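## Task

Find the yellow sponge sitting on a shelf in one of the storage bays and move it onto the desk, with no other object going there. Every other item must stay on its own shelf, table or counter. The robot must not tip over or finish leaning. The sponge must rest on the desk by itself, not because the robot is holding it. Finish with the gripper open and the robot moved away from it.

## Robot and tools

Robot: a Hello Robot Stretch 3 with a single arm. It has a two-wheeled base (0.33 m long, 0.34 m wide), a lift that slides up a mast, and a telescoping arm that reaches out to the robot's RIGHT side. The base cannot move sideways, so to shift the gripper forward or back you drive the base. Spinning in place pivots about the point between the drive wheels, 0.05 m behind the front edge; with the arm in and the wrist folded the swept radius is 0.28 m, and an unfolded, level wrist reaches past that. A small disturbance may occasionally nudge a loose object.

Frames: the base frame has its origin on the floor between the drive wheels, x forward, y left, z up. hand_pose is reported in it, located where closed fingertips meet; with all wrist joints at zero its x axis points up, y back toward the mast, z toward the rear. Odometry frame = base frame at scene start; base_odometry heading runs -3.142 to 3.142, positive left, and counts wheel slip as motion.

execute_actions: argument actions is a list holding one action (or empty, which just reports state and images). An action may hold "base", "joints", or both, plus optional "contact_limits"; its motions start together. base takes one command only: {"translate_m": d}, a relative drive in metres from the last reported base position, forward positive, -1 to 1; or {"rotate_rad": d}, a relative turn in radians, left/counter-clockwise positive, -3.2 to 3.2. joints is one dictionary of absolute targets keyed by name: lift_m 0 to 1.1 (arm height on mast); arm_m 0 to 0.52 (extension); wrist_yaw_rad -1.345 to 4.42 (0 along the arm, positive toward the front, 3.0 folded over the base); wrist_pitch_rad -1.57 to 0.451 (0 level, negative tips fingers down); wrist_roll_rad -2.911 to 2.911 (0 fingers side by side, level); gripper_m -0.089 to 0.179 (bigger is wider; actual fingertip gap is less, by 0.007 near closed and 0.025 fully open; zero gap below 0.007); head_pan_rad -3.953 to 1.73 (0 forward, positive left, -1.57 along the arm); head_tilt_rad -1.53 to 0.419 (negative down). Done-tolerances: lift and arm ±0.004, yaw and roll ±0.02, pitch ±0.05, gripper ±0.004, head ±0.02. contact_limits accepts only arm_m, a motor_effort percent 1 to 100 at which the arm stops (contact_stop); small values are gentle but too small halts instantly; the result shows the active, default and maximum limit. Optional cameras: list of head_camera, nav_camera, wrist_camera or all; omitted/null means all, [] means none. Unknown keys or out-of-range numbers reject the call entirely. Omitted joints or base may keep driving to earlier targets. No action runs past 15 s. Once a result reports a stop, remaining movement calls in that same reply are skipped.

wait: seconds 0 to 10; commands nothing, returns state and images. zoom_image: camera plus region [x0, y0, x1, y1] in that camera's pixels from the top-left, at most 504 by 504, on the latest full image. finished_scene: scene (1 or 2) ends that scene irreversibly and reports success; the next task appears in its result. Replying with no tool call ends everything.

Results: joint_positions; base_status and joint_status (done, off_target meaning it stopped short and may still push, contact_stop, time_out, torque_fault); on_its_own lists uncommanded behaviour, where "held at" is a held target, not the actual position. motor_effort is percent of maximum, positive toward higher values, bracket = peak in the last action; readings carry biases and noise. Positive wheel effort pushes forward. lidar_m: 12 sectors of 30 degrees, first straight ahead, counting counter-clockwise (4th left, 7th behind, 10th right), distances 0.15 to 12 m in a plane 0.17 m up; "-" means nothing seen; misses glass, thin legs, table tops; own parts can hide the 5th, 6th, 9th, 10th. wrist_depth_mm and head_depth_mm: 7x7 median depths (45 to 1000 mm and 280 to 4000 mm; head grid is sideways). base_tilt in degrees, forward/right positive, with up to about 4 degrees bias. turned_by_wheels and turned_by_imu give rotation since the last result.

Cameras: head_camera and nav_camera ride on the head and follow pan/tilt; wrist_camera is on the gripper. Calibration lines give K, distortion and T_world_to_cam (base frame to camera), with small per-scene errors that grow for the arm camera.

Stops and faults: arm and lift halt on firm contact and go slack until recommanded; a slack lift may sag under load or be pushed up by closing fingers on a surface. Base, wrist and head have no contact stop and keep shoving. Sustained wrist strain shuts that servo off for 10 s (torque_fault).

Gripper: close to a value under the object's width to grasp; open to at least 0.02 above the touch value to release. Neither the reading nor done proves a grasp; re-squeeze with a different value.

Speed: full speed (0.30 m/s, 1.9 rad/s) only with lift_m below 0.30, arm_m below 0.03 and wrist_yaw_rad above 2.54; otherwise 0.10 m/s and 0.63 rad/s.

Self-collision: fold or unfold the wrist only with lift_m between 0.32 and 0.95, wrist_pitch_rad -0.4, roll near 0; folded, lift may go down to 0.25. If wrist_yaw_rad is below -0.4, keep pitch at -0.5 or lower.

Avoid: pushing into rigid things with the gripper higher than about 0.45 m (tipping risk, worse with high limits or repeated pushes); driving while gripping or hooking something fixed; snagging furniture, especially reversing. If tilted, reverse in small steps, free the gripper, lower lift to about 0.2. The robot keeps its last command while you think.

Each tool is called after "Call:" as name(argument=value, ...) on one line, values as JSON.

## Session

Call:
execute_actions(actions=[{"joints":{"head_tilt_rad":-0.5,"lift_m":0.27}}], cameras=["nav_camera"])

Scene clock: 2.67 s.
base_odometry: x=+0.000 y=+0.000 heading=+0.000 (m, m, rad; odometry frame)
turned_by_wheels: +0.000 (rad since the last result)
turned_by_imu: +0.000 (rad since the last result)
base_tilt: forward=+0.1 right=+0.0 (deg)
lidar_m: 1.17 1.05 1.07 1.01 0.93 0.94 0.95 1.77 0.95 1.05 2.18 1.78
head_depth_mm: 1533 1740 2001 2283 1859 1483 1238 / 1381 1536 1742 2009 1871 1496 1239 / 1251 1383 1551 1755 1836 1503 1247 / 1153 1260 1397 1563 1720 1504 1249 / 1062 1160 1264 1403 1570 1514 1255 / 987 1066 1167 1277 1405 1480 1257 / 924 991 1073 1170 1277 1405 1262
base_status: not commanded
joint_positions: lift_m=+0.270 arm_m=-0.001 wrist_yaw_rad=+2.916 wrist_pitch_rad=-0.518 wrist_roll_rad=-0.017 gripper_m=+0.037 head_pan_rad=-0.010 head_tilt_rad=-0.493
joint_status: all done
motor_effort: left_wheel=+0(0) right_wheel=+0(0) lift_m=+36(38) arm_m=+0(0) wrist_yaw_rad=-1(1) wrist_pitch_rad=+6(6) wrist_roll_rad=+1(1) gripper_m=+0(1) head_pan_rad=-1(0) head_tilt_rad=-3(31) (%)
hand_pose: x=+0.0259 y=+0.0612 z=+0.2611 quat_wxyz=(+0.256, +0.693, +0.106, +0.665) (m; base frame)
wrist_depth_mm: 660 905 - - - 886 752 / 722 - 976 960 - 916 812 / 682 - 728 738 729 769 804 / 577 553 595 592 600 629 628 / 482 504 - 522 525 515 518 / - - - - 437 444 452 / - - - - 388 386 388
pictures: nav_camera (sideways: a quarter turn counterclockwise sets it upright)
camera_calibration (this result's frames):
nav_camera: T_world_to_cam=[[0.509231, 0.0218585, 0.860352, -1.08456], [0.0217339, -0.999685, 0.0125344, 0.0355044], [0.860355, 0.0123159, -0.509546, 0.61296], [0, 0, 0, 1]] pos_world=[0.0241568, 0.0516509, 1.24499]
Images, in order (width x height): nav_camera 672x504.

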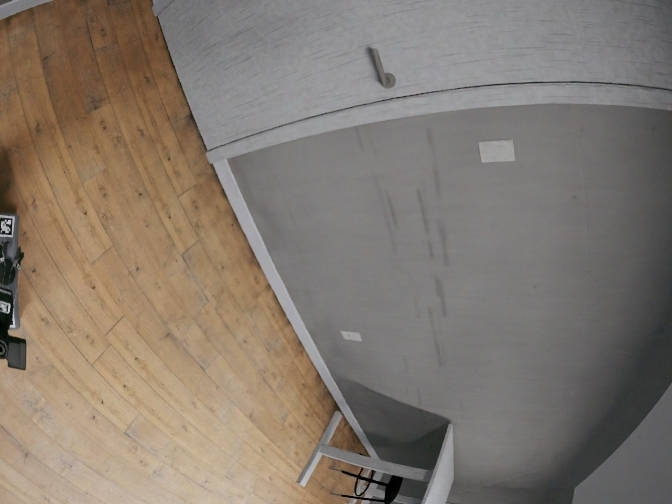

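Desk is front-right. Look around.

Call:
execute_actions(actions=[{"joints":{"head_pan_rad":-1.5}}], cameras=["nav_camera"])

Call:
execute_actions(actions=[{"joints":{"head_pan_rad":-3.0}}], cameras=["nav_camera"])

Scene clock: 8.27 s.
base_odometry: x=+0.000 y=+0.000 heading=+0.000 (m, m, rad; odometry frame)
turned_by_wheels: +0.000 (rad since the last result)
turned_by_imu: +0.001 (rad since the last result)
base_tilt: forward=+0.0 right=-0.1 (deg)
lidar_m: 1.17 1.05 1.07 1.01 0.93 0.94 0.95 1.77 0.95 1.05 2.18 1.78
head_depth_mm: 846 909 983 1070 1168 1306 1233 / 945 1022 1111 1219 1359 1445 1238 / 2003 2163 2433 2398 1750 1500 1249 / 1869 2034 2270 2441 1895 1514 1250 / 1758 1899 2099 2311 1916 1517 1250 / 1721 1970 2342 2463 1920 1514 1255 / 3285 3588 3708 2624 1934 1527 1262
base_status: not commanded
joint_positions: lift_m=+0.270 arm_m=-0.001 wrist_yaw_rad=+2.916 wrist_pitch_rad=-0.518 wrist_roll_rad=-0.017 gripper_m=+0.037 head_pan_rad=-1.493 head_tilt_rad=-0.494
joint_status: all done
motor_effort: left_wheel=+0(0) right_wheel=+0(0) lift_m=+36(36) arm_m=+0(0) wrist_yaw_rad=+0(1) wrist_pitch_rad=+6(6) wrist_roll_rad=+1(1) gripper_m=-1(0) head_pan_rad=-4(49) head_tilt_rad=-3(3) (%)
hand_pose: x=+0.0259 y=+0.0612 z=+0.2611 quat_wxyz=(+0.256, +0.693, +0.106, +0.665) (m; base frame)
wrist_depth_mm: 680 886 - - - 903 750 / 715 - 932 990 - 902 810 / 698 - 714 728 766 763 785 / 564 555 584 591 603 626 624 / 489 506 - 516 510 512 527 / - - - - 439 441 452 / - - - - 379 386 388
pictures: nav_camera (sideways: a quarter turn counterclockwise sets it upright)
camera_calibration (this result's frames):
nav_camera: T_world_to_cam=[[0.0667792, -0.505539, 0.860215, -1.08168], [-0.993856, -0.10997, 0.0125258, 0.0417107], [0.0882653, -0.855767, -0.509777, 0.617969], [0, 0, 0, 1]] pos_world=[0.059143, -0.0134078, 1.24498]
Images, in order (width x height): nav_camera 672x504.

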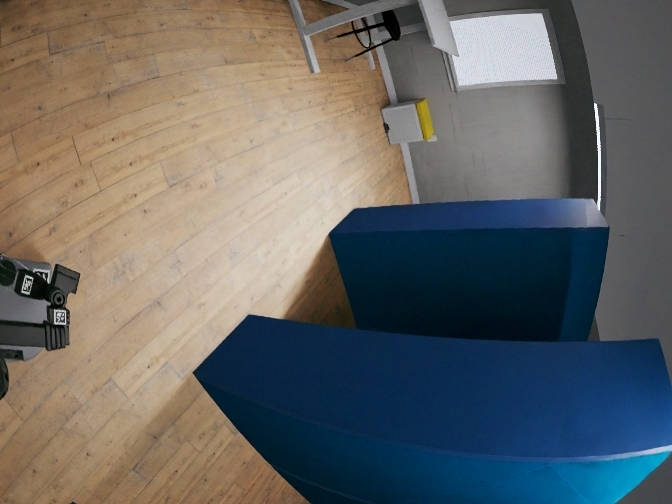

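Scene clock: 9.53 s.
base_odometry: x=+0.000 y=+0.000 heading=+0.000 (m, m, rad; odometry frame)
turned_by_wheels: +0.000 (rad since the last result)
turned_by_imu: +0.000 (rad since the last result)
base_tilt: forward=+0.0 right=+0.1 (deg)
lidar_m: 1.17 1.05 1.07 1.01 0.93 0.94 0.95 1.77 0.95 1.05 2.18 1.78
head_depth_mm: 952 1049 1151 1266 1375 1427 1234 / 891 989 1116 1274 1486 1499 1240 / 836 923 1028 1161 1330 1464 1242 / 786 873 984 1102 1276 1424 1253 / 1574 1675 1863 1671 1843 1512 1255 / 1490 1580 1776 2060 1923 1522 1261 / 1488 2333 2616 2599 1928 1530 1261
base_status: not commanded
joint_positions: lift_m=+0.270 arm_m=-0.001 wrist_yaw_rad=+2.916 wrist_pitch_rad=-0.518 wrist_roll_rad=-0.017 gripper_m=+0.037 head_pan_rad=-2.993 head_tilt_rad=-0.494
joint_status: all done
motor_effort: left_wheel=+0(0) right_wheel=+0(0) lift_m=+36(36) arm_m=+0(0) wrist_yaw_rad=-1(0) wrist_pitch_rad=+6(5) wrist_roll_rad=+1(1) gripper_m=+0(0) head_pan_rad=-5(50) head_tilt_rad=-3(2) (%)
hand_pose: x=+0.0259 y=+0.0612 z=+0.2611 quat_wxyz=(+0.256, +0.693, +0.106, +0.665) (m; base frame)
wrist_depth_mm: 661 887 - - - 869 770 / 722 - 919 949 - 916 799 / 690 - 728 746 749 782 770 / 569 562 596 587 609 623 628 / 478 506 - 520 517 513 524 / - - - - 440 442 449 / - - - - 380 388 389
pictures: nav_camera (sideways: a quarter turn counterclockwise sets it upright)
camera_calibration (this result's frames):
nav_camera: T_world_to_cam=[[-0.499594, -0.102382, 0.860188, -1.07819], [-0.180002, 0.983586, 0.0125241, 0.0367484], [-0.847352, -0.148579, -0.509823, 0.623736], [0, 0, 0, 1]] pos_world=[-0.00351884, -0.0538581, 1.24498]
Images, in order (width x height): nav_camera 672x504.

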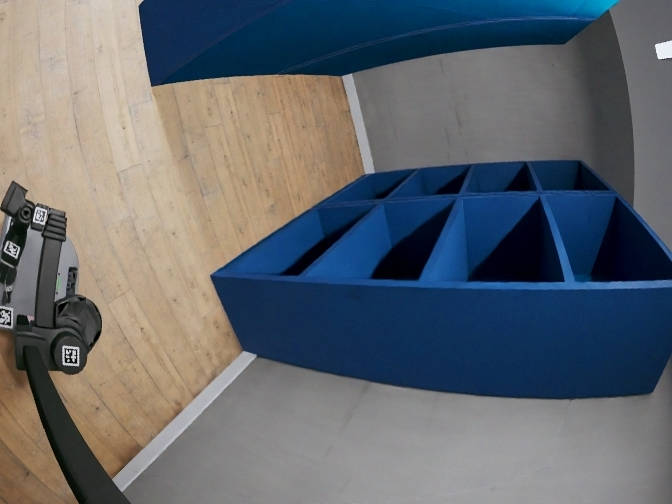

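Call:
execute_actions(actions=[{"base":{"rotate_rad":-2.36},"joints":{"head_pan_rad":-0.3,"head_tilt_rad":-0.4}}], cameras=["nav_camera","head_camera"])

Scene clock: 20.23 s.
base_odometry: x=+0.000 y=+0.000 heading=-2.360 (m, m, rad; odometry frame)
turned_by_wheels: -2.360 (rad since the last result)
turned_by_imu: -2.315 (rad since the last result)
base_tilt: forward=+0.0 right=+0.0 (deg)
lidar_m: 1.19 0.95 2.01 2.31 1.36 1.05 1.05 1.15 0.94 0.93 1.01 0.95
head_depth_mm: 839 827 897 972 1073 1225 1297 / 1464 1642 1491 1736 1403 1461 1307 / 1468 1618 1765 1867 2001 1609 1309 / 2281 2481 2685 2849 2104 1625 1314 / 2293 2460 2710 2877 2133 1628 1325 / 2246 2434 2628 2821 2122 1637 1327 / 2199 2390 2543 2597 2059 1649 1332
base_status: done
joint_positions: lift_m=+0.270 arm_m=-0.001 wrist_yaw_rad=+2.916 wrist_pitch_rad=-0.518 wrist_roll_rad=-0.017 gripper_m=+0.037 head_pan_rad=-0.307 head_tilt_rad=-0.408
joint_status: all done
motor_effort: left_wheel=+4(17) right_wheel=-3(9) lift_m=+36(36) arm_m=+0(1) wrist_yaw_rad=-1(0) wrist_pitch_rad=+6(6) wrist_roll_rad=+1(1) gripper_m=+0(1) head_pan_rad=+4(50) head_tilt_rad=+4(15) (%)
hand_pose: x=+0.0259 y=+0.0612 z=+0.2610 quat_wxyz=(+0.256, +0.693, +0.106, +0.665) (m; base frame)
wrist_depth_mm: - - - - - - 841 / 891 - 930 945 - - 842 / 690 - 732 739 751 779 779 / 566 575 588 596 613 619 621 / 480 500 - 509 518 512 523 / - - - - 442 441 439 / - - - - 381 389 391
pictures: head_camera (sideways: a quarter turn clockwise sets it upright), nav_camera (sideways: a quarter turn counterclockwise sets it upright)
camera_calibration (this result's frames):
head_camera: T_world_to_cam=[[-0.408043, 0.185057, -0.89401, 1.18907], [0.362737, 0.931493, 0.0272558, -0.0395257], [0.837808, -0.313169, -0.447216, 0.537586], [0, 0, 0, 1]] pos_world=[0.0491366, -0.0148731, 1.30454]
nav_camera: T_world_to_cam=[[0.421661, -0.105229, 0.900627, -1.13656], [-0.272611, -0.962004, 0.0152317, 0.0337868], [0.864804, -0.251943, -0.434326, 0.515056], [0, 0, 0, 1]] pos_world=[0.0430289, 0.0426688, 1.2468]
Images, in order (width x height): head_camera 896x504, nav_camera 672x504.

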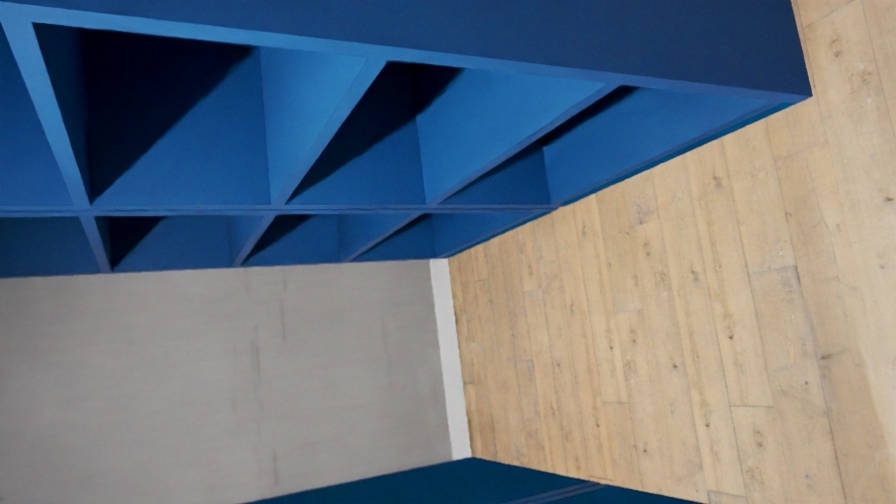

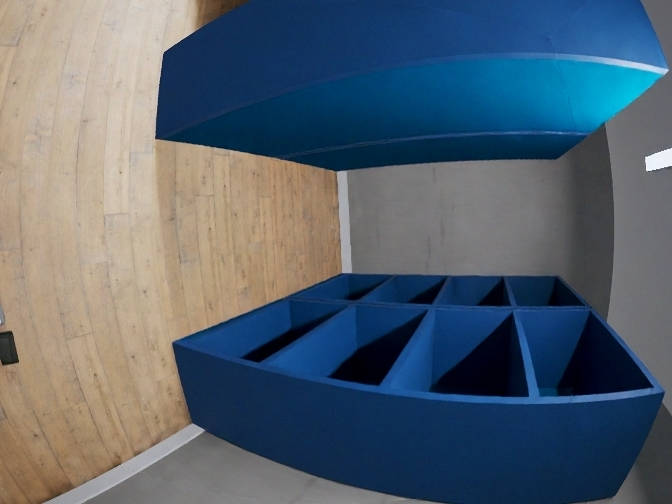

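Call:
execute_actions(actions=[{"base":{"rotate_rad":0.05}}], cameras=[])

Call:
execute_actions(actions=[{"base":{"translate_m":0.7}}], cameras=[])

Call:
execute_actions(actions=[{"base":{"rotate_rad":-0.22}}], cameras=[])

Call:
execute_actions(actions=[{"base":{"translate_m":0.6},"joints":{"head_pan_rad":-1.0,"head_tilt_rad":-0.6}}], cameras=["nav_camera"])

Scene clock: 36.10 s.
base_odometry: x=+0.000 y=+0.000 heading=-2.310 (m, m, rad; odometry frame)
turned_by_wheels: +0.050 (rad since the last result)
turned_by_imu: +0.050 (rad since the last result)
base_tilt: forward=+0.0 right=+0.0 (deg)
lidar_m: 1.06 0.95 2.02 2.32 1.31 1.05 1.06 1.13 0.93 0.93 1.00 0.95
head_depth_mm: 1443 1641 1177 1462 1092 1205 1280 / 1440 1609 1688 1736 1806 1558 1303 / 1919 1696 1828 2006 2044 1614 1312 / 2288 2509 2724 2865 2112 1615 1318 / 2270 2477 2685 2851 2130 1623 1323 / 2250 2419 2636 2815 2133 1635 1326 / 2194 2334 2256 2066 1895 1580 1330
base_status: done
joint_positions: lift_m=+0.270 arm_m=-0.001 wrist_yaw_rad=+2.916 wrist_pitch_rad=-0.518 wrist_roll_rad=-0.017 gripper_m=+0.037 head_pan_rad=-0.307 head_tilt_rad=-0.408
joint_status: not commanded
motor_effort: left_wheel=-3(7) right_wheel=+2(4) lift_m=+36(36) arm_m=-1(1) wrist_yaw_rad=+0(2) wrist_pitch_rad=+6(6) wrist_roll_rad=+1(1) gripper_m=+0(1) head_pan_rad=+3(3) head_tilt_rad=+4(4) (%)
hand_pose: x=+0.0259 y=+0.0612 z=+0.2610 quat_wxyz=(+0.256, +0.693, +0.106, +0.665) (m; base frame)
wrist_depth_mm: - - - - - - 895 / 906 - 942 960 - - 883 / 694 - 739 751 773 784 762 / 568 564 587 597 625 619 624 / 483 501 - 520 518 516 528 / - - - - 441 446 444 / - - - - 378 386 390
pictures: none
No camera images: the call's "cameras" was empty. Leave "cameras" out to get every camera's image.

Scene clock: 40.13 s.
base_odometry: x=-0.472 y=-0.517 heading=-2.310 (m, m, rad; odometry frame)
turned_by_wheels: +0.000 (rad since the last result)
turned_by_imu: +0.005 (rad since the last result)
base_tilt: forward=+0.1 right=+0.0 (deg)
lidar_m: 0.76 0.40 0.36 3.32 2.15 1.77 1.73 1.29 1.06 0.61 1.16 1.18
head_depth_mm: 1677 1863 1469 1457 1354 1454 1299 / 1688 1864 2028 2110 1976 1605 1306 / 1726 1883 2036 2266 2108 1612 1316 / 1710 1847 2026 2226 2117 1619 1316 / 1681 1812 1979 2180 2126 1622 1322 / 1649 1788 1956 2123 2055 1633 1324 / 1617 1696 1581 1449 1338 1234 1147
base_status: done
joint_positions: lift_m=+0.270 arm_m=-0.001 wrist_yaw_rad=+2.916 wrist_pitch_rad=-0.518 wrist_roll_rad=-0.017 gripper_m=+0.037 head_pan_rad=-0.307 head_tilt_rad=-0.408
joint_status: not commanded
motor_effort: left_wheel=-3(11) right_wheel=+3(10) lift_m=+36(37) arm_m=-1(1) wrist_yaw_rad=+0(1) wrist_pitch_rad=+6(6) wrist_roll_rad=+1(1) gripper_m=-1(0) head_pan_rad=+3(4) head_tilt_rad=+4(4) (%)
hand_pose: x=+0.0259 y=+0.0611 z=+0.2610 quat_wxyz=(+0.256, +0.693, +0.106, +0.665) (m; base frame)
wrist_depth_mm: - - - - 405 343 347 / 912 - 942 - 411 384 381 / 709 - 744 736 451 428 432 / 575 565 593 597 507 491 501 / 483 499 - 524 513 517 527 / - - - - 440 449 449 / - - - - 385 390 387
pictures: none
No camera images: the call's "cameras" was empty. Leave "cameras" out to get every camera's image.

Scene clock: 41.13 s.
base_odometry: x=-0.472 y=-0.517 heading=-2.530 (m, m, rad; odometry frame)
turned_by_wheels: -0.220 (rad since the last result)
turned_by_imu: -0.216 (rad since the last result)
base_tilt: forward=+0.0 right=-0.1 (deg)
lidar_m: 1.43 0.48 0.36 0.49 2.58 1.85 1.73 1.55 1.11 0.62 0.60 1.18
head_depth_mm: 996 1100 1150 1348 1212 1413 1223 / 965 1046 1124 1271 1336 1503 1295 / 1755 1970 1363 1560 1827 1566 1314 / 1731 1904 2062 2220 2066 1614 1318 / 1720 1875 2031 2234 2125 1632 1324 / 1668 1814 1955 2154 2132 1635 1327 / 1625 1741 1875 2044 2139 1643 1338
base_status: done
joint_positions: lift_m=+0.270 arm_m=-0.001 wrist_yaw_rad=+2.916 wrist_pitch_rad=-0.518 wrist_roll_rad=-0.017 gripper_m=+0.037 head_pan_rad=-0.307 head_tilt_rad=-0.408
joint_status: not commanded
motor_effort: left_wheel=+4(14) right_wheel=-3(8) lift_m=+37(37) arm_m=-1(0) wrist_yaw_rad=+1(1) wrist_pitch_rad=+6(6) wrist_roll_rad=+1(1) gripper_m=+1(1) head_pan_rad=+4(3) head_tilt_rad=+4(4) (%)
hand_pose: x=+0.0259 y=+0.0611 z=+0.2610 quat_wxyz=(+0.256, +0.693, +0.106, +0.665) (m; base frame)
wrist_depth_mm: - - - 528 379 405 432 / 882 - 947 578 426 455 493 / 685 - 714 628 472 524 579 / 570 558 589 570 566 589 627 / 475 494 - 512 520 515 527 / - - - - 444 444 453 / - - - - 384 389 393
pictures: none
No camera images: the call's "cameras" was empty. Leave "cameras" out to get every camera's image.

Scene clock: 44.70 s.
base_odometry: x=-0.963 y=-0.862 heading=-2.530 (m, m, rad; odometry frame)
turned_by_wheels: +0.000 (rad since the last result)
turned_by_imu: +0.005 (rad since the last result)
base_tilt: forward=+0.0 right=+0.0 (deg)
lidar_m: 1.41 0.50 0.36 0.34 0.35 0.48 2.34 1.52 0.71 1.03 0.71 1.42
head_depth_mm: 831 904 692 1135 994 880 1111 / 874 953 695 1189 996 1246 1139 / 803 899 704 1180 1002 1321 1177 / 664 736 748 938 1003 1259 1191 / 580 650 731 855 1044 1342 1195 / 604 925 865 1296 1528 1403 1198 / 1177 1196 1557 1304 1631 1419 1204
base_status: done
joint_positions: lift_m=+0.270 arm_m=-0.001 wrist_yaw_rad=+2.916 wrist_pitch_rad=-0.518 wrist_roll_rad=-0.017 gripper_m=+0.037 head_pan_rad=-0.993 head_tilt_rad=-0.593
joint_status: all done
motor_effort: left_wheel=+3(17) right_wheel=-3(6) lift_m=+37(37) arm_m=+0(0) wrist_yaw_rad=+0(1) wrist_pitch_rad=+6(6) wrist_roll_rad=+1(1) gripper_m=+0(0) head_pan_rad=-5(44) head_tilt_rad=-3(19) (%)
hand_pose: x=+0.0259 y=+0.0611 z=+0.2610 quat_wxyz=(+0.256, +0.693, +0.106, +0.665) (m; base frame)
wrist_depth_mm: - 330 344 370 388 427 455 / 335 - 378 408 434 471 517 / 375 - 420 447 493 546 609 / 416 441 485 519 563 586 625 / 452 480 - 518 511 517 517 / - - - - 452 439 451 / - - - - 374 390 389
pictures: nav_camera (sideways: a quarter turn counterclockwise sets it upright)
camera_calibration (this result's frames):
nav_camera: T_world_to_cam=[[0.345973, -0.480871, 0.805646, -1.01223], [-0.819012, -0.573701, 0.00928382, 0.0448663], [0.457736, -0.663046, -0.592325, 0.723112], [0, 0, 0, 1]] pos_world=[0.055957, 0.0184422, 1.2434]
Images, in order (width x height): nav_camera 672x504.

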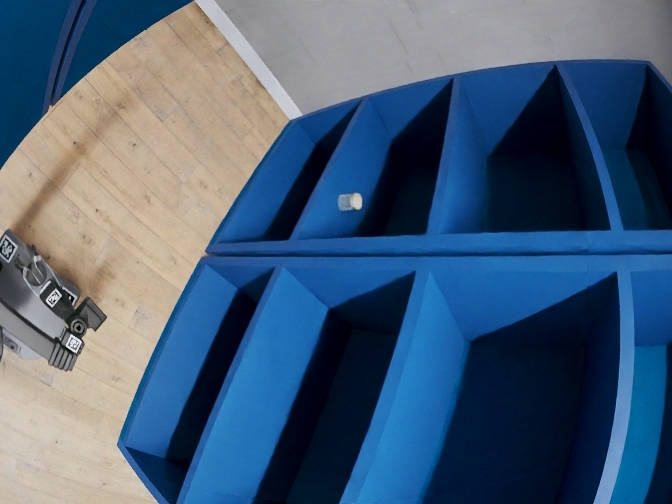

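Call:
execute_actions(actions=[{"base":{"translate_m":0.6},"joints":{"head_pan_rad":-1.57,"head_tilt_rad":-0.7}}], cameras=["nav_camera"])

Scene clock: 51.33 s.
base_odometry: x=-1.454 y=-1.206 heading=-2.530 (m, m, rad; odometry frame)
turned_by_wheels: +0.000 (rad since the last result)
turned_by_imu: +0.005 (rad since the last result)
base_tilt: forward=+0.0 right=+0.0 (deg)
lidar_m: 0.81 0.52 0.37 0.36 0.37 0.50 2.94 1.16 0.58 0.56 1.05 0.84
head_depth_mm: 459 716 648 1121 965 1261 1136 / 465 524 609 746 937 1254 1143 / 523 560 603 765 895 1204 1141 / 839 818 631 1133 973 1245 1146 / 836 825 634 1132 951 1253 1150 / 834 832 638 1142 929 1256 1151 / 829 840 641 1144 956 1264 1150
base_status: done
joint_positions: lift_m=+0.270 arm_m=-0.001 wrist_yaw_rad=+2.916 wrist_pitch_rad=-0.518 wrist_roll_rad=-0.017 gripper_m=+0.037 head_pan_rad=-1.563 head_tilt_rad=-0.691
joint_status: all done
motor_effort: left_wheel=+3(16) right_wheel=-2(6) lift_m=+36(37) arm_m=+0(0) wrist_yaw_rad=+1(1) wrist_pitch_rad=+6(6) wrist_roll_rad=+1(1) gripper_m=+0(1) head_pan_rad=-4(40) head_tilt_rad=-4(16) (%)
hand_pose: x=+0.0259 y=+0.0611 z=+0.2610 quat_wxyz=(+0.256, +0.693, +0.106, +0.665) (m; base frame)
wrist_depth_mm: - 341 356 381 404 435 466 / 346 - 392 417 456 491 529 / 388 - 440 473 513 574 608 / 425 456 502 540 574 613 632 / 469 490 - 520 526 514 528 / - - - - 444 436 443 / - - - - 381 387 389
pictures: nav_camera (sideways: a quarter turn counterclockwise sets it upright)
camera_calibration (this result's frames):
nav_camera: T_world_to_cam=[[0.0323466, -0.667701, 0.743726, -0.929609], [-0.999111, -0.0417422, 0.00597867, 0.0502688], [0.0270528, -0.743258, -0.668458, 0.824776], [0, 0, 0, 1]] pos_world=[0.0579813, -0.00558139, 1.2424]
Images, in order (width x height): nav_camera 672x504.

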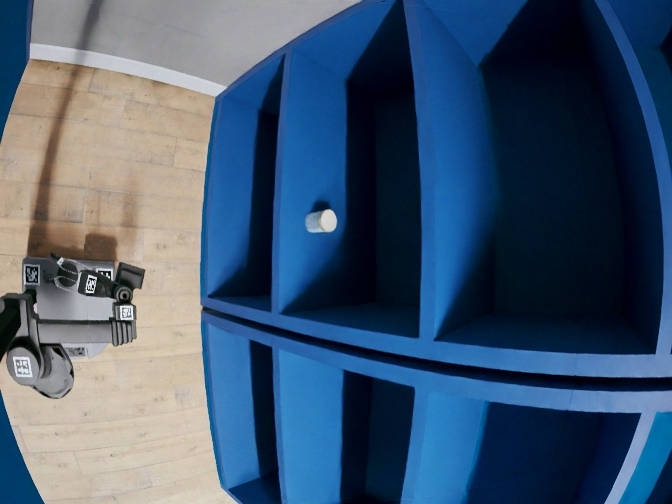

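Call:
execute_actions(actions=[{"base":{"translate_m":-1.0},"joints":{"head_pan_rad":0}}], cameras=[])

Call:
execute_actions(actions=[{"base":{"translate_m":-0.65}}], cameras=[])

Call:
execute_actions(actions=[{"base":{"rotate_rad":1.57}}], cameras=[])

Call:
execute_actions(actions=[{"base":{"translate_m":1.0},"joints":{"head_pan_rad":-1.2,"head_tilt_rad":-0.5}}], cameras=["nav_camera"])

Scene clock: 63.20 s.
base_odometry: x=-0.635 y=-0.632 heading=-2.530 (m, m, rad; odometry frame)
turned_by_wheels: +0.000 (rad since the last result)
turned_by_imu: -0.005 (rad since the last result)
base_tilt: forward=+0.1 right=+0.0 (deg)
lidar_m: 1.45 0.49 0.35 0.33 2.60 2.06 1.94 1.54 1.10 0.58 1.07 1.00
head_depth_mm: 1488 1725 1642 1790 1510 1314 1137 / 1549 1761 2059 1921 1561 1318 1138 / 1546 1760 2061 1922 1573 1321 1140 / 1535 1735 2006 1947 1575 1328 1147 / 1522 1734 2000 1951 1583 1329 1154 / 1504 1687 1858 1727 1503 1305 1151 / 1243 1184 1134 1095 1037 995 955
base_status: done
joint_positions: lift_m=+0.270 arm_m=-0.001 wrist_yaw_rad=+2.916 wrist_pitch_rad=-0.518 wrist_roll_rad=-0.017 gripper_m=+0.037 head_pan_rad=-0.007 head_tilt_rad=-0.692
joint_status: all done
motor_effort: left_wheel=+4(9) right_wheel=-3(9) lift_m=+37(37) arm_m=-1(1) wrist_yaw_rad=+0(0) wrist_pitch_rad=+6(6) wrist_roll_rad=+1(1) gripper_m=+1(0) head_pan_rad=+4(51) head_tilt_rad=-4(4) (%)
hand_pose: x=+0.0259 y=+0.0611 z=+0.2610 quat_wxyz=(+0.256, +0.693, +0.106, +0.665) (m; base frame)
wrist_depth_mm: - - 336 358 376 406 439 / 890 - 374 398 424 462 504 / 694 - 418 440 490 528 584 / 567 562 482 515 573 589 617 / 478 504 - 517 512 517 532 / - - - - 444 440 450 / - - - - 387 388 392
pictures: none
No camera images: the call's "cameras" was empty. Leave "cameras" out to get every camera's image.

Scene clock: 67.00 s.
base_odometry: x=-0.103 y=-0.259 heading=-2.530 (m, m, rad; odometry frame)
turned_by_wheels: +0.000 (rad since the last result)
turned_by_imu: -0.003 (rad since the last result)
base_tilt: forward=+0.1 right=+0.0 (deg)
lidar_m: 1.39 0.67 0.81 2.05 1.93 1.38 1.29 1.34 1.12 1.07 0.86 0.85
head_depth_mm: 1568 1508 1668 1790 1520 1307 1139 / 2094 2297 2348 1898 1570 1313 1139 / 2121 2417 2516 1926 1567 1324 1138 / 2118 2389 2501 1936 1566 1326 1148 / 2095 2381 2509 1932 1582 1333 1154 / 2009 1939 1801 1656 1509 1309 1146 / 1186 1133 1077 1030 987 1117 1151
base_status: done
joint_positions: lift_m=+0.270 arm_m=-0.001 wrist_yaw_rad=+2.916 wrist_pitch_rad=-0.518 wrist_roll_rad=-0.017 gripper_m=+0.037 head_pan_rad=-0.007 head_tilt_rad=-0.692
joint_status: not commanded
motor_effort: left_wheel=+4(11) right_wheel=-3(11) lift_m=+36(37) arm_m=+0(1) wrist_yaw_rad=+1(1) wrist_pitch_rad=+6(6) wrist_roll_rad=+1(1) gripper_m=+1(1) head_pan_rad=+4(3) head_tilt_rad=-4(4) (%)
hand_pose: x=+0.0259 y=+0.0611 z=+0.2610 quat_wxyz=(+0.256, +0.693, +0.106, +0.665) (m; base frame)
wrist_depth_mm: - - - - - 697 516 / 901 - 951 975 990 719 536 / 679 - 713 738 759 700 583 / 557 554 580 591 616 612 625 / 478 494 - 515 518 524 521 / - - - - 441 444 448 / - - - - 381 391 391
pictures: none
No camera images: the call's "cameras" was empty. Leave "cameras" out to get every camera's image.

Scene clock: 69.13 s.
base_odometry: x=-0.103 y=-0.259 heading=-0.960 (m, m, rad; odometry frame)
turned_by_wheels: +1.570 (rad since the last result)
turned_by_imu: +1.540 (rad since the last result)
base_tilt: forward=+0.0 right=-0.1 (deg)
lidar_m: 2.00 1.95 1.38 1.28 1.33 1.13 1.07 0.87 0.84 1.43 0.67 0.81
head_depth_mm: 1490 1677 1945 1906 1557 1317 1139 / 1887 1931 2072 1916 1562 1321 1140 / 3266 3481 2491 1918 1561 1322 1141 / 3143 3172 2521 1946 1576 1326 1144 / 3189 3198 2527 1944 1583 1324 1152 / 3137 3411 2523 1942 1592 1328 1153 / 3106 3257 2543 1957 1587 1336 1153
base_status: done
joint_positions: lift_m=+0.270 arm_m=-0.001 wrist_yaw_rad=+2.916 wrist_pitch_rad=-0.518 wrist_roll_rad=-0.017 gripper_m=+0.037 head_pan_rad=-0.007 head_tilt_rad=-0.692
joint_status: not commanded
motor_effort: left_wheel=-3(14) right_wheel=+3(12) lift_m=+37(37) arm_m=-1(1) wrist_yaw_rad=+1(1) wrist_pitch_rad=+6(6) wrist_roll_rad=+1(1) gripper_m=+1(0) head_pan_rad=+4(3) head_tilt_rad=-4(3) (%)
hand_pose: x=+0.0259 y=+0.0611 z=+0.2610 quat_wxyz=(+0.256, +0.693, +0.106, +0.665) (m; base frame)
wrist_depth_mm: - - - - - - - / 932 - 932 953 - - - / 676 - 715 735 758 753 795 / 557 562 588 593 610 623 633 / 484 501 - 515 508 519 516 / - - - - 443 440 447 / - - - - 383 390 389
pictures: none
No camera images: the call's "cameras" was empty. Leave "cameras" out to get every camera's image.

Scene clock: 74.07 s.
base_odometry: x=+0.470 y=-1.078 heading=-0.960 (m, m, rad; odometry frame)
turned_by_wheels: +0.000 (rad since the last result)
turned_by_imu: +0.007 (rad since the last result)
base_tilt: forward=+0.0 right=+0.0 (deg)
lidar_m: 2.28 1.41 1.42 1.35 1.39 1.84 2.07 0.81 0.60 1.46 1.01 0.88
head_depth_mm: 1962 2136 2348 2456 1844 1471 1230 / 2010 2232 2450 2452 1852 1475 1230 / 2078 2285 2565 2485 1866 1488 1235 / 1833 1980 2179 2273 1871 1492 1244 / 1408 1501 1605 1724 1753 1496 1248 / 1140 1198 1260 1342 1420 1430 1251 / 961 998 1048 1096 1147 1209 1247
base_status: done
joint_positions: lift_m=+0.270 arm_m=-0.001 wrist_yaw_rad=+2.916 wrist_pitch_rad=-0.518 wrist_roll_rad=-0.017 gripper_m=+0.037 head_pan_rad=-1.193 head_tilt_rad=-0.507
joint_status: all done
motor_effort: left_wheel=-4(10) right_wheel=+3(11) lift_m=+36(37) arm_m=-1(1) wrist_yaw_rad=+0(1) wrist_pitch_rad=+6(6) wrist_roll_rad=+1(1) gripper_m=+0(1) head_pan_rad=-2(50) head_tilt_rad=+4(19) (%)
hand_pose: x=+0.0259 y=+0.0611 z=+0.2610 quat_wxyz=(+0.256, +0.693, +0.106, +0.665) (m; base frame)
wrist_depth_mm: - - - - - - - / 890 - 937 975 - - - / 707 - 724 743 751 773 788 / 572 566 584 596 614 616 626 / 473 496 - 518 516 511 533 / - - - - 438 448 448 / - - - - 386 391 388
pictures: nav_camera (sideways: a quarter turn counterclockwise sets it upright)
camera_calibration (this result's frames):
nav_camera: T_world_to_cam=[[0.217381, -0.473923, 0.853313, -1.0736], [-0.916951, -0.398816, 0.0120936, 0.0418046], [0.334583, -0.785075, -0.521259, 0.631406], [0, 0, 0, 1]] pos_world=[0.0604544, 0.00357083, 1.24474]
Images, in order (width x height): nav_camera 672x504.

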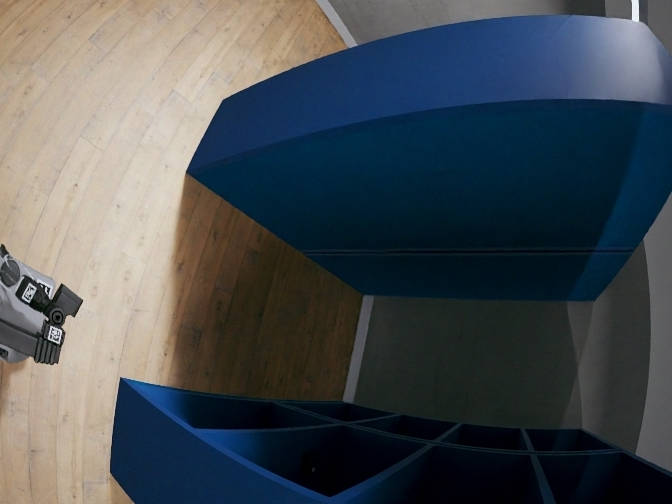

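Call:
execute_actions(actions=[{"base":{"translate_m":0.3}}], cameras=[])

Call:
execute_actions(actions=[{"base":{"rotate_rad":-1.57},"joints":{"head_pan_rad":0}}], cameras=["nav_camera"])

Scene clock: 83.33 s.
base_odometry: x=+0.642 y=-1.323 heading=-0.960 (m, m, rad; odometry frame)
turned_by_wheels: +0.000 (rad since the last result)
turned_by_imu: +0.003 (rad since the last result)
base_tilt: forward=+0.1 right=+0.0 (deg)
lidar_m: 1.98 1.47 1.20 1.36 1.40 1.86 2.38 0.80 0.76 1.71 0.67 0.75
head_depth_mm: 1953 2137 2364 2448 1834 1475 1224 / 1989 2206 2457 2464 1851 1477 1230 / 1438 1619 1856 2171 1859 1491 1239 / 1001 1085 1183 1307 1458 1444 1241 / 769 818 875 937 1011 1098 1189 / 624 656 691 741 828 973 1178 / 527 570 630 724 855 1041 1225
base_status: done
joint_positions: lift_m=+0.270 arm_m=-0.001 wrist_yaw_rad=+2.916 wrist_pitch_rad=-0.518 wrist_roll_rad=-0.017 gripper_m=+0.037 head_pan_rad=-1.193 head_tilt_rad=-0.507
joint_status: not commanded
motor_effort: left_wheel=-4(11) right_wheel=+3(11) lift_m=+37(37) arm_m=-1(1) wrist_yaw_rad=+1(0) wrist_pitch_rad=+6(6) wrist_roll_rad=+1(1) gripper_m=+0(2) head_pan_rad=-3(3) head_tilt_rad=+3(4) (%)
hand_pose: x=+0.0259 y=+0.0611 z=+0.2610 quat_wxyz=(+0.256, +0.693, +0.106, +0.665) (m; base frame)
wrist_depth_mm: - - - - - - - / 924 - 983 980 - - - / 696 - 741 750 758 787 785 / 571 569 586 594 610 603 626 / 475 504 - 516 515 517 524 / - - - - 443 439 445 / - - - - 378 387 396
pictures: none
No camera images: the call's "cameras" was empty. Leave "cameras" out to get every camera's image.

Scene clock: 85.47 s.
base_odometry: x=+0.642 y=-1.323 heading=-2.530 (m, m, rad; odometry frame)
turned_by_wheels: -1.570 (rad since the last result)
turned_by_imu: -1.539 (rad since the last result)
base_tilt: forward=+0.0 right=+0.0 (deg)
lidar_m: 1.65 0.67 0.75 1.98 1.47 1.20 1.36 1.40 1.85 2.34 0.79 0.76
head_depth_mm: 1283 1343 1502 1569 1731 1436 1229 / 2018 2164 2329 2248 1806 1482 1230 / 2041 2241 2513 2473 1859 1485 1235 / 2021 2246 2473 2500 1866 1493 1243 / 2014 2224 2487 2517 1885 1494 1249 / 1980 2145 2129 2003 1759 1476 1252 / 1411 1363 1300 1254 1200 1158 1112
base_status: done
joint_positions: lift_m=+0.270 arm_m=-0.001 wrist_yaw_rad=+2.916 wrist_pitch_rad=-0.518 wrist_roll_rad=-0.017 gripper_m=+0.037 head_pan_rad=-0.007 head_tilt_rad=-0.507
joint_status: all done
motor_effort: left_wheel=+5(18) right_wheel=-3(8) lift_m=+37(37) arm_m=-1(1) wrist_yaw_rad=+0(0) wrist_pitch_rad=+6(6) wrist_roll_rad=+1(1) gripper_m=+0(0) head_pan_rad=+4(51) head_tilt_rad=+4(3) (%)
hand_pose: x=+0.0259 y=+0.0611 z=+0.2610 quat_wxyz=(+0.256, +0.693, +0.106, +0.665) (m; base frame)
wrist_depth_mm: - - - - - 656 517 / 879 - 913 956 944 669 568 / 697 - 728 741 760 690 660 / 560 559 585 606 606 624 625 / 487 499 - 512 521 511 518 / - - - - 436 441 446 / - - - - 380 386 388
pictures: nav_camera (sideways: a quarter turn counterclockwise sets it upright)
camera_calibration (this result's frames):
nav_camera: T_world_to_cam=[[0.520496, 0.0234263, 0.853542, -1.07575], [0.025135, -0.999611, 0.0121078, 0.0360393], [0.853494, 0.0151517, -0.520883, 0.627751], [0, 0, 0, 1]] pos_world=[0.0232349, 0.0517145, 1.24474]
Images, in order (width x height): nav_camera 672x504.

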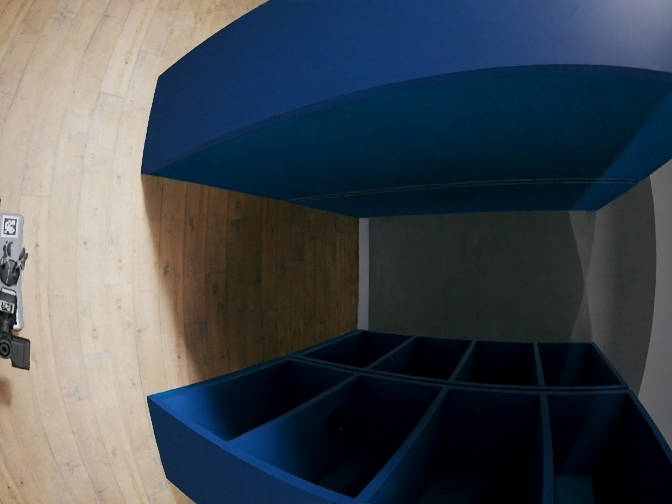

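Call:
execute_actions(actions=[{"base":{"translate_m":1.0},"joints":{"head_pan_rad":-1.1,"head_tilt_rad":-0.6}}], cameras=["nav_camera"])

Scene clock: 100.03 s.
base_odometry: x=-0.176 y=-1.898 heading=-2.530 (m, m, rad; odometry frame)
turned_by_wheels: +0.000 (rad since the last result)
turned_by_imu: +0.008 (rad since the last result)
base_tilt: forward=+0.0 right=+0.0 (deg)
lidar_m: 1.41 0.59 0.42 0.41 0.42 0.57 2.36 2.44 0.66 0.96 0.66 0.71
head_depth_mm: 766 845 690 568 992 832 1111 / 798 886 696 1129 993 863 1112 / 834 910 702 1173 999 1221 1138 / 810 898 707 1113 1002 1257 1171 / 667 723 713 864 947 1146 1195 / 565 607 660 767 945 1312 1197 / 515 587 696 1250 1126 1376 1195
base_status: done
joint_positions: lift_m=+0.270 arm_m=-0.001 wrist_yaw_rad=+2.916 wrist_pitch_rad=-0.518 wrist_roll_rad=-0.017 gripper_m=+0.037 head_pan_rad=-1.093 head_tilt_rad=-0.593
joint_status: all done
motor_effort: left_wheel=+3(17) right_wheel=-3(5) lift_m=+36(37) arm_m=-1(1) wrist_yaw_rad=+2(0) wrist_pitch_rad=+6(6) wrist_roll_rad=+1(1) gripper_m=+0(0) head_pan_rad=-3(51) head_tilt_rad=-3(14) (%)
hand_pose: x=+0.0259 y=+0.0611 z=+0.2610 quat_wxyz=(+0.256, +0.693, +0.106, +0.665) (m; base frame)
wrist_depth_mm: 353 383 397 426 448 489 517 / 394 - 436 468 500 548 594 / 433 - 492 535 573 623 691 / 487 506 560 578 601 621 631 / 481 502 - 528 520 519 522 / - - - - 440 443 447 / - - - - 380 386 393
pictures: nav_camera (sideways: a quarter turn counterclockwise sets it upright)
camera_calibration (this result's frames):
nav_camera: T_world_to_cam=[[0.296361, -0.513225, 0.805463, -1.01169], [-0.872185, -0.489088, 0.00927354, 0.045204], [0.389183, -0.705261, -0.592574, 0.723855], [0, 0, 0, 1]] pos_world=[0.0575406, 0.0133897, 1.2434]
Images, in order (width x height): nav_camera 672x504.

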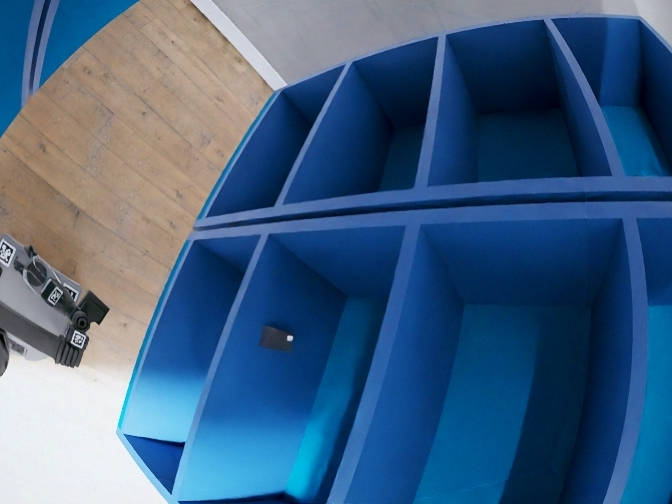

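Call:
execute_actions(actions=[{"base":{"translate_m":0.7},"joints":{"head_pan_rad":-1.57,"head_tilt_rad":-0.3}}], cameras=["nav_camera"])

Scene clock: 110.40 s.
base_odometry: x=-0.749 y=-2.300 heading=-2.530 (m, m, rad; odometry frame)
turned_by_wheels: +0.000 (rad since the last result)
turned_by_imu: +0.006 (rad since the last result)
base_tilt: forward=+0.0 right=+0.0 (deg)
lidar_m: 0.71 0.60 0.44 0.42 0.43 0.59 3.06 1.23 0.53 0.67 0.95 0.74
head_depth_mm: 440 485 498 512 545 596 650 / 487 701 727 744 577 819 783 / 478 845 905 902 581 1050 832 / 469 844 903 915 587 1059 836 / 459 841 903 924 591 1065 840 / 449 840 897 933 596 1072 846 / 441 837 893 932 601 1040 847
base_status: done
joint_positions: lift_m=+0.270 arm_m=-0.001 wrist_yaw_rad=+2.916 wrist_pitch_rad=-0.518 wrist_roll_rad=-0.017 gripper_m=+0.037 head_pan_rad=-1.563 head_tilt_rad=-0.310
joint_status: all done
motor_effort: left_wheel=+2(16) right_wheel=-2(5) lift_m=+37(37) arm_m=-1(1) wrist_yaw_rad=+0(1) wrist_pitch_rad=+6(6) wrist_roll_rad=+1(1) gripper_m=+0(1) head_pan_rad=-5(37) head_tilt_rad=+5(26) (%)
hand_pose: x=+0.0259 y=+0.0611 z=+0.2610 quat_wxyz=(+0.256, +0.693, +0.106, +0.665) (m; base frame)
wrist_depth_mm: 365 393 417 432 462 489 536 / 403 - 456 486 519 553 605 / 448 - 505 540 583 642 640 / 489 524 562 590 602 616 607 / 486 508 - 521 514 508 524 / - - - - 438 435 446 / - - - - 384 385 389
pictures: nav_camera (sideways: a quarter turn counterclockwise sets it upright)
camera_calibration (this result's frames):
nav_camera: T_world_to_cam=[[0.0298534, -0.343239, 0.938774, -1.18395], [-0.999144, -0.0371459, 0.0181918, 0.0343628], [0.0286275, -0.938513, -0.344054, 0.402682], [0, 0, 0, 1]] pos_world=[0.0581505, -0.0271767, 1.24938]
Images, in order (width x height): nav_camera 672x504.

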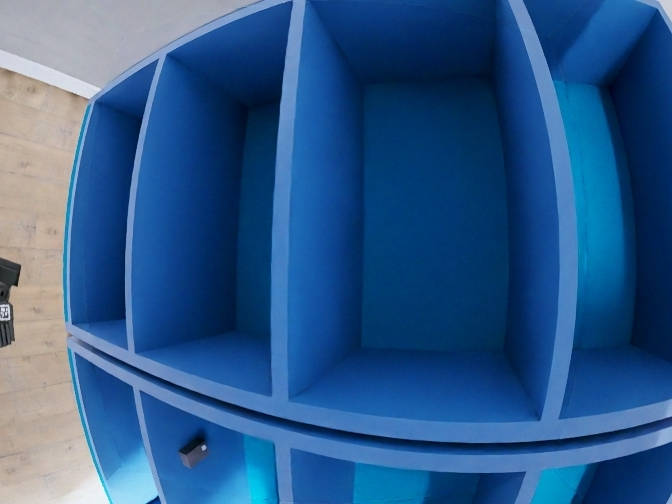

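Call:
execute_actions(actions=[{"base":{"translate_m":-0.4},"joints":{"head_tilt_rad":-1.1}}], cameras=["nav_camera","wrist_camera"])

Scene clock: 117.50 s.
base_odometry: x=-0.422 y=-2.070 heading=-2.530 (m, m, rad; odometry frame)
turned_by_wheels: +0.000 (rad since the last result)
turned_by_imu: -0.001 (rad since the last result)
base_tilt: forward=+0.1 right=+0.0 (deg)
lidar_m: 1.11 0.59 0.43 0.41 0.43 0.58 2.66 0.88 1.00 0.52 0.52 1.16
head_depth_mm: 484 1014 920 1346 1282 1185 - / 481 1016 922 1349 1291 1216 - / 479 1016 896 1350 1299 - - / 477 1019 909 1348 1304 - - / 473 1000 896 1293 1295 1190 1097 / 470 621 785 1310 1291 1185 1096 / 481 595 885 1334 1294 1185 1098
base_status: done
joint_positions: lift_m=+0.270 arm_m=-0.001 wrist_yaw_rad=+2.916 wrist_pitch_rad=-0.518 wrist_roll_rad=-0.017 gripper_m=+0.037 head_pan_rad=-1.564 head_tilt_rad=-1.086
joint_status: all done
motor_effort: left_wheel=+3(9) right_wheel=-2(9) lift_m=+37(37) arm_m=-1(1) wrist_yaw_rad=+0(0) wrist_pitch_rad=+6(6) wrist_roll_rad=+1(1) gripper_m=+1(0) head_pan_rad=-3(4) head_tilt_rad=-6(42) (%)
hand_pose: x=+0.0259 y=+0.0611 z=+0.2610 quat_wxyz=(+0.256, +0.693, +0.106, +0.665) (m; base frame)
wrist_depth_mm: 358 388 402 427 458 488 520 / 394 - 448 482 509 543 597 / 436 - 499 540 586 636 682 / 492 513 554 584 600 612 618 / 485 509 - 520 520 518 522 / - - - - 436 441 440 / - - - - 381 386 386
pictures: nav_camera (sideways: a quarter turn counterclockwise sets it upright), wrist_camera
camera_calibration (this result's frames):
nav_camera: T_world_to_cam=[[0.0337316, -0.902561, 0.429238, -0.519884], [-0.999133, -0.0409412, -0.00757062, 0.0679082], [0.0244065, -0.428611, -0.903159, 1.12994], [0, 0, 0, 1]] pos_world=[0.057808, 0.0178574, 1.24418]
wrist_camera: T_world_to_cam=[[0.972342, -0.22162, 0.0737335, -0.0385129], [-0.0888652, -0.64298, -0.76071, 0.268248], [0.215998, 0.733118, -0.64489, 0.288474], [0, 0, 0, 1]] pos_world=[-0.00102405, -0.0475423, 0.392933]
Images, in order (width x height): nav_camera 672x504, wrist_camera 644x364.

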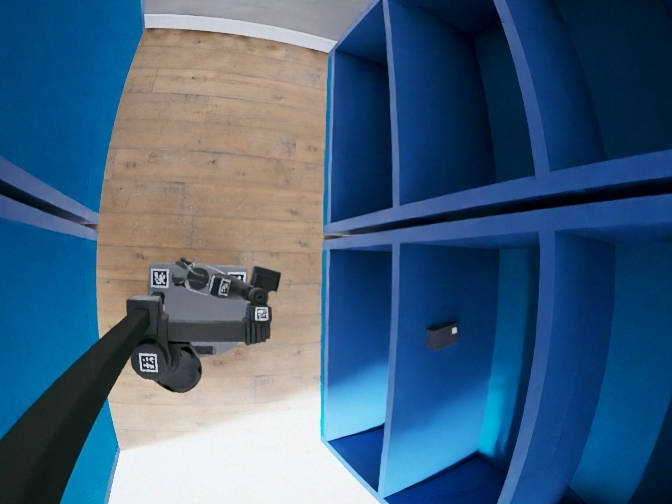

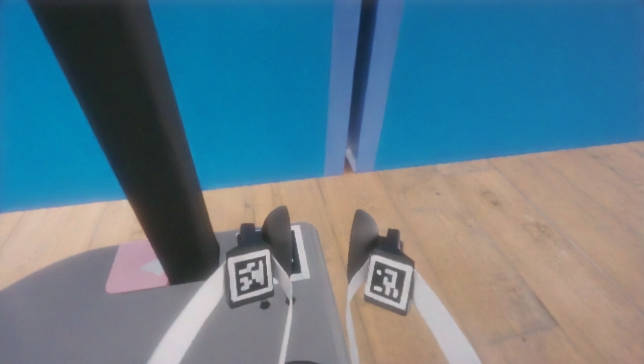

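Call:
execute_actions(actions=[{"base":{"translate_m":-1.0},"joints":{"head_pan_rad":-1.2,"head_tilt_rad":-0.5}}], cameras=[])

Call:
execute_actions(actions=[{"base":{"translate_m":-0.35}}], cameras=[])

Call:
execute_actions(actions=[{"base":{"rotate_rad":1.57}}], cameras=[])

Call:
execute_actions(actions=[{"base":{"translate_m":1.0}}], cameras=["nav_camera"])

Scene clock: 131.53 s.
base_odometry: x=+0.397 y=-1.496 heading=-2.529 (m, m, rad; odometry frame)
turned_by_wheels: +0.000 (rad since the last result)
turned_by_imu: -0.005 (rad since the last result)
base_tilt: forward=+0.1 right=-0.1 (deg)
lidar_m: 1.66 0.57 0.46 2.00 1.75 1.45 1.66 1.72 2.28 1.91 0.58 1.24
head_depth_mm: 1919 2098 2311 2439 1838 1469 1226 / 1846 2078 2308 2344 1853 1479 1232 / 1989 2130 2342 2269 1789 1450 1239 / 620 673 734 810 899 1013 1156 / 474 514 569 638 769 909 1173 / 868 986 901 699 1110 1297 1205 / 925 1036 911 1303 1116 1341 1227
base_status: done
joint_positions: lift_m=+0.270 arm_m=-0.001 wrist_yaw_rad=+2.916 wrist_pitch_rad=-0.518 wrist_roll_rad=-0.017 gripper_m=+0.037 head_pan_rad=-1.207 head_tilt_rad=-0.507
joint_status: all done
motor_effort: left_wheel=+4(9) right_wheel=-3(9) lift_m=+37(37) arm_m=-1(1) wrist_yaw_rad=+0(1) wrist_pitch_rad=+6(6) wrist_roll_rad=+1(1) gripper_m=-1(0) head_pan_rad=+4(31) head_tilt_rad=+4(34) (%)
hand_pose: x=+0.0259 y=+0.0611 z=+0.2610 quat_wxyz=(+0.256, +0.693, +0.106, +0.665) (m; base frame)
wrist_depth_mm: - - - - 464 472 504 / 879 - 930 886 512 525 577 / 710 - 732 719 580 611 654 / 562 562 575 596 603 619 634 / 477 493 - 521 507 517 518 / - - - - 442 438 446 / - - - - 381 390 394
pictures: none
No camera images: the call's "cameras" was empty. Leave "cameras" out to get every camera's image.

Scene clock: 134.37 s.
base_odometry: x=+0.683 y=-1.294 heading=-2.529 (m, m, rad; odometry frame)
turned_by_wheels: +0.000 (rad since the last result)
turned_by_imu: -0.002 (rad since the last result)
base_tilt: forward=+0.0 right=+0.0 (deg)
lidar_m: 1.64 0.71 0.82 1.98 1.44 1.16 1.31 1.35 1.82 2.38 0.86 0.80
head_depth_mm: 1908 2090 2316 2445 1832 1468 1227 / 1967 2168 2420 2472 1847 1476 1233 / 2009 2227 2476 2479 1866 1483 1233 / 1792 1968 2275 2394 1860 1494 1240 / 2153 2302 2593 2454 1876 1501 1252 / 2213 2184 1108 1163 1231 1307 1251 / 834 869 908 948 997 1085 1223
base_status: done
joint_positions: lift_m=+0.270 arm_m=-0.001 wrist_yaw_rad=+2.916 wrist_pitch_rad=-0.518 wrist_roll_rad=-0.017 gripper_m=+0.037 head_pan_rad=-1.207 head_tilt_rad=-0.507
joint_status: not commanded
motor_effort: left_wheel=+4(11) right_wheel=-3(10) lift_m=+37(37) arm_m=-1(1) wrist_yaw_rad=-1(1) wrist_pitch_rad=+6(6) wrist_roll_rad=+1(1) gripper_m=+0(0) head_pan_rad=+3(3) head_tilt_rad=+4(4) (%)
hand_pose: x=+0.0259 y=+0.0611 z=+0.2610 quat_wxyz=(+0.256, +0.693, +0.106, +0.665) (m; base frame)
wrist_depth_mm: - - - - - 716 530 / 868 - 924 967 948 743 582 / 697 - 715 727 759 704 663 / 565 561 587 590 602 620 624 / 476 497 - 512 516 510 526 / - - - - 437 439 442 / - - - - 380 389 394
pictures: none
No camera images: the call's "cameras" was empty. Leave "cameras" out to get every camera's image.

Scene clock: 136.50 s.
base_odometry: x=+0.683 y=-1.294 heading=-0.959 (m, m, rad; odometry frame)
turned_by_wheels: +1.570 (rad since the last result)
turned_by_imu: +1.540 (rad since the last result)
base_tilt: forward=+0.1 right=-0.1 (deg)
lidar_m: 1.98 1.57 1.16 1.31 1.35 1.81 2.38 0.87 0.80 1.69 0.71 0.82
head_depth_mm: 1988 2178 2403 2452 1843 1471 1230 / 2050 2248 2506 2463 1847 1474 1235 / 1521 1722 1966 2164 1866 1482 1235 / 1039 1131 1235 1362 1513 1452 1239 / 791 841 897 966 1036 1117 1210 / 637 670 706 780 877 1052 1217 / 555 605 685 788 927 1127 1255
base_status: done
joint_positions: lift_m=+0.270 arm_m=-0.001 wrist_yaw_rad=+2.916 wrist_pitch_rad=-0.518 wrist_roll_rad=-0.017 gripper_m=+0.037 head_pan_rad=-1.207 head_tilt_rad=-0.507
joint_status: not commanded
motor_effort: left_wheel=-4(13) right_wheel=+3(12) lift_m=+36(37) arm_m=-1(1) wrist_yaw_rad=+1(1) wrist_pitch_rad=+6(6) wrist_roll_rad=+1(1) gripper_m=+0(0) head_pan_rad=+3(3) head_tilt_rad=+3(4) (%)
hand_pose: x=+0.0259 y=+0.0611 z=+0.2610 quat_wxyz=(+0.256, +0.693, +0.106, +0.665) (m; base frame)
wrist_depth_mm: - - - - - - - / 935 - 930 990 - - - / 702 - 732 732 727 780 780 / 564 555 597 592 602 611 631 / 478 498 - 520 528 521 528 / - - - - 441 439 452 / - - - - 381 388 393
pictures: none
No camera images: the call's "cameras" was empty. Leave "cameras" out to get every camera's image.

Scene clock: 141.43 s.
base_odometry: x=+1.257 y=-2.113 heading=-0.960 (m, m, rad; odometry frame)
turned_by_wheels: +0.000 (rad since the last result)
turned_by_imu: +0.007 (rad since the last result)
base_tilt: forward=+0.0 right=+0.0 (deg)
lidar_m: 0.98 1.36 0.81 0.88 0.91 1.85 2.96 0.82 0.59 0.59 2.04 1.46
head_depth_mm: 1965 2154 2370 2408 1783 1432 1201 / 2015 2224 2466 2462 1848 1487 1235 / 2088 2309 2570 2480 1853 1485 1238 / 2137 2391 2673 2511 1872 1494 1244 / 2217 2479 2773 2503 1880 1494 1247 / 2269 2458 2665 2532 1889 1504 1247 / 2009 2100 2204 2245 1899 1514 1254
base_status: done
joint_positions: lift_m=+0.270 arm_m=-0.001 wrist_yaw_rad=+2.916 wrist_pitch_rad=-0.518 wrist_roll_rad=-0.017 gripper_m=+0.037 head_pan_rad=-1.207 head_tilt_rad=-0.507
joint_status: not commanded
motor_effort: left_wheel=-5(10) right_wheel=+3(9) lift_m=+37(37) arm_m=-1(1) wrist_yaw_rad=+1(0) wrist_pitch_rad=+6(6) wrist_roll_rad=+1(1) gripper_m=+0(0) head_pan_rad=+4(5) head_tilt_rad=+4(4) (%)
hand_pose: x=+0.0259 y=+0.0611 z=+0.2610 quat_wxyz=(+0.256, +0.693, +0.106, +0.665) (m; base frame)
wrist_depth_mm: - 831 - - - - - / 871 - 937 955 961 - - / 699 - 718 740 759 744 779 / 570 559 584 600 602 619 634 / 479 493 - 516 524 513 516 / - - - - 439 442 451 / - - - - 381 389 389
pictures: nav_camera (sideways: a quarter turn counterclockwise sets it upright)
camera_calibration (this result's frames):
nav_camera: T_world_to_cam=[[0.21068, -0.476709, 0.853442, -1.07373], [-0.922421, -0.385996, 0.0121016, 0.0418275], [0.323656, -0.789782, -0.521047, 0.631198], [0, 0, 0, 1]] pos_world=[0.0605039, 0.00279976, 1.24474]
Images, in order (width x height): nav_camera 672x504.

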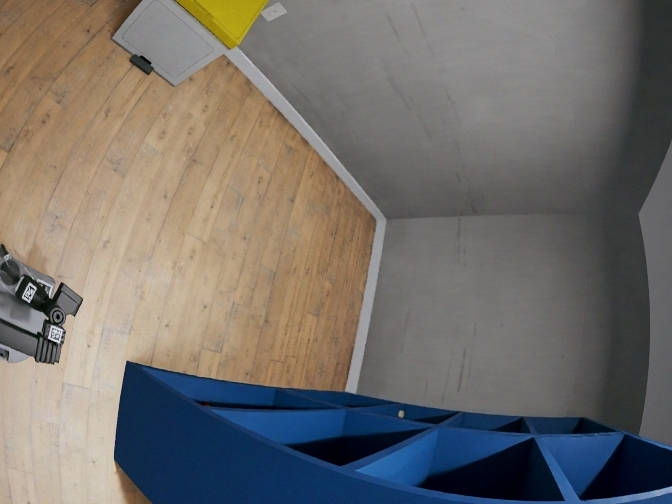

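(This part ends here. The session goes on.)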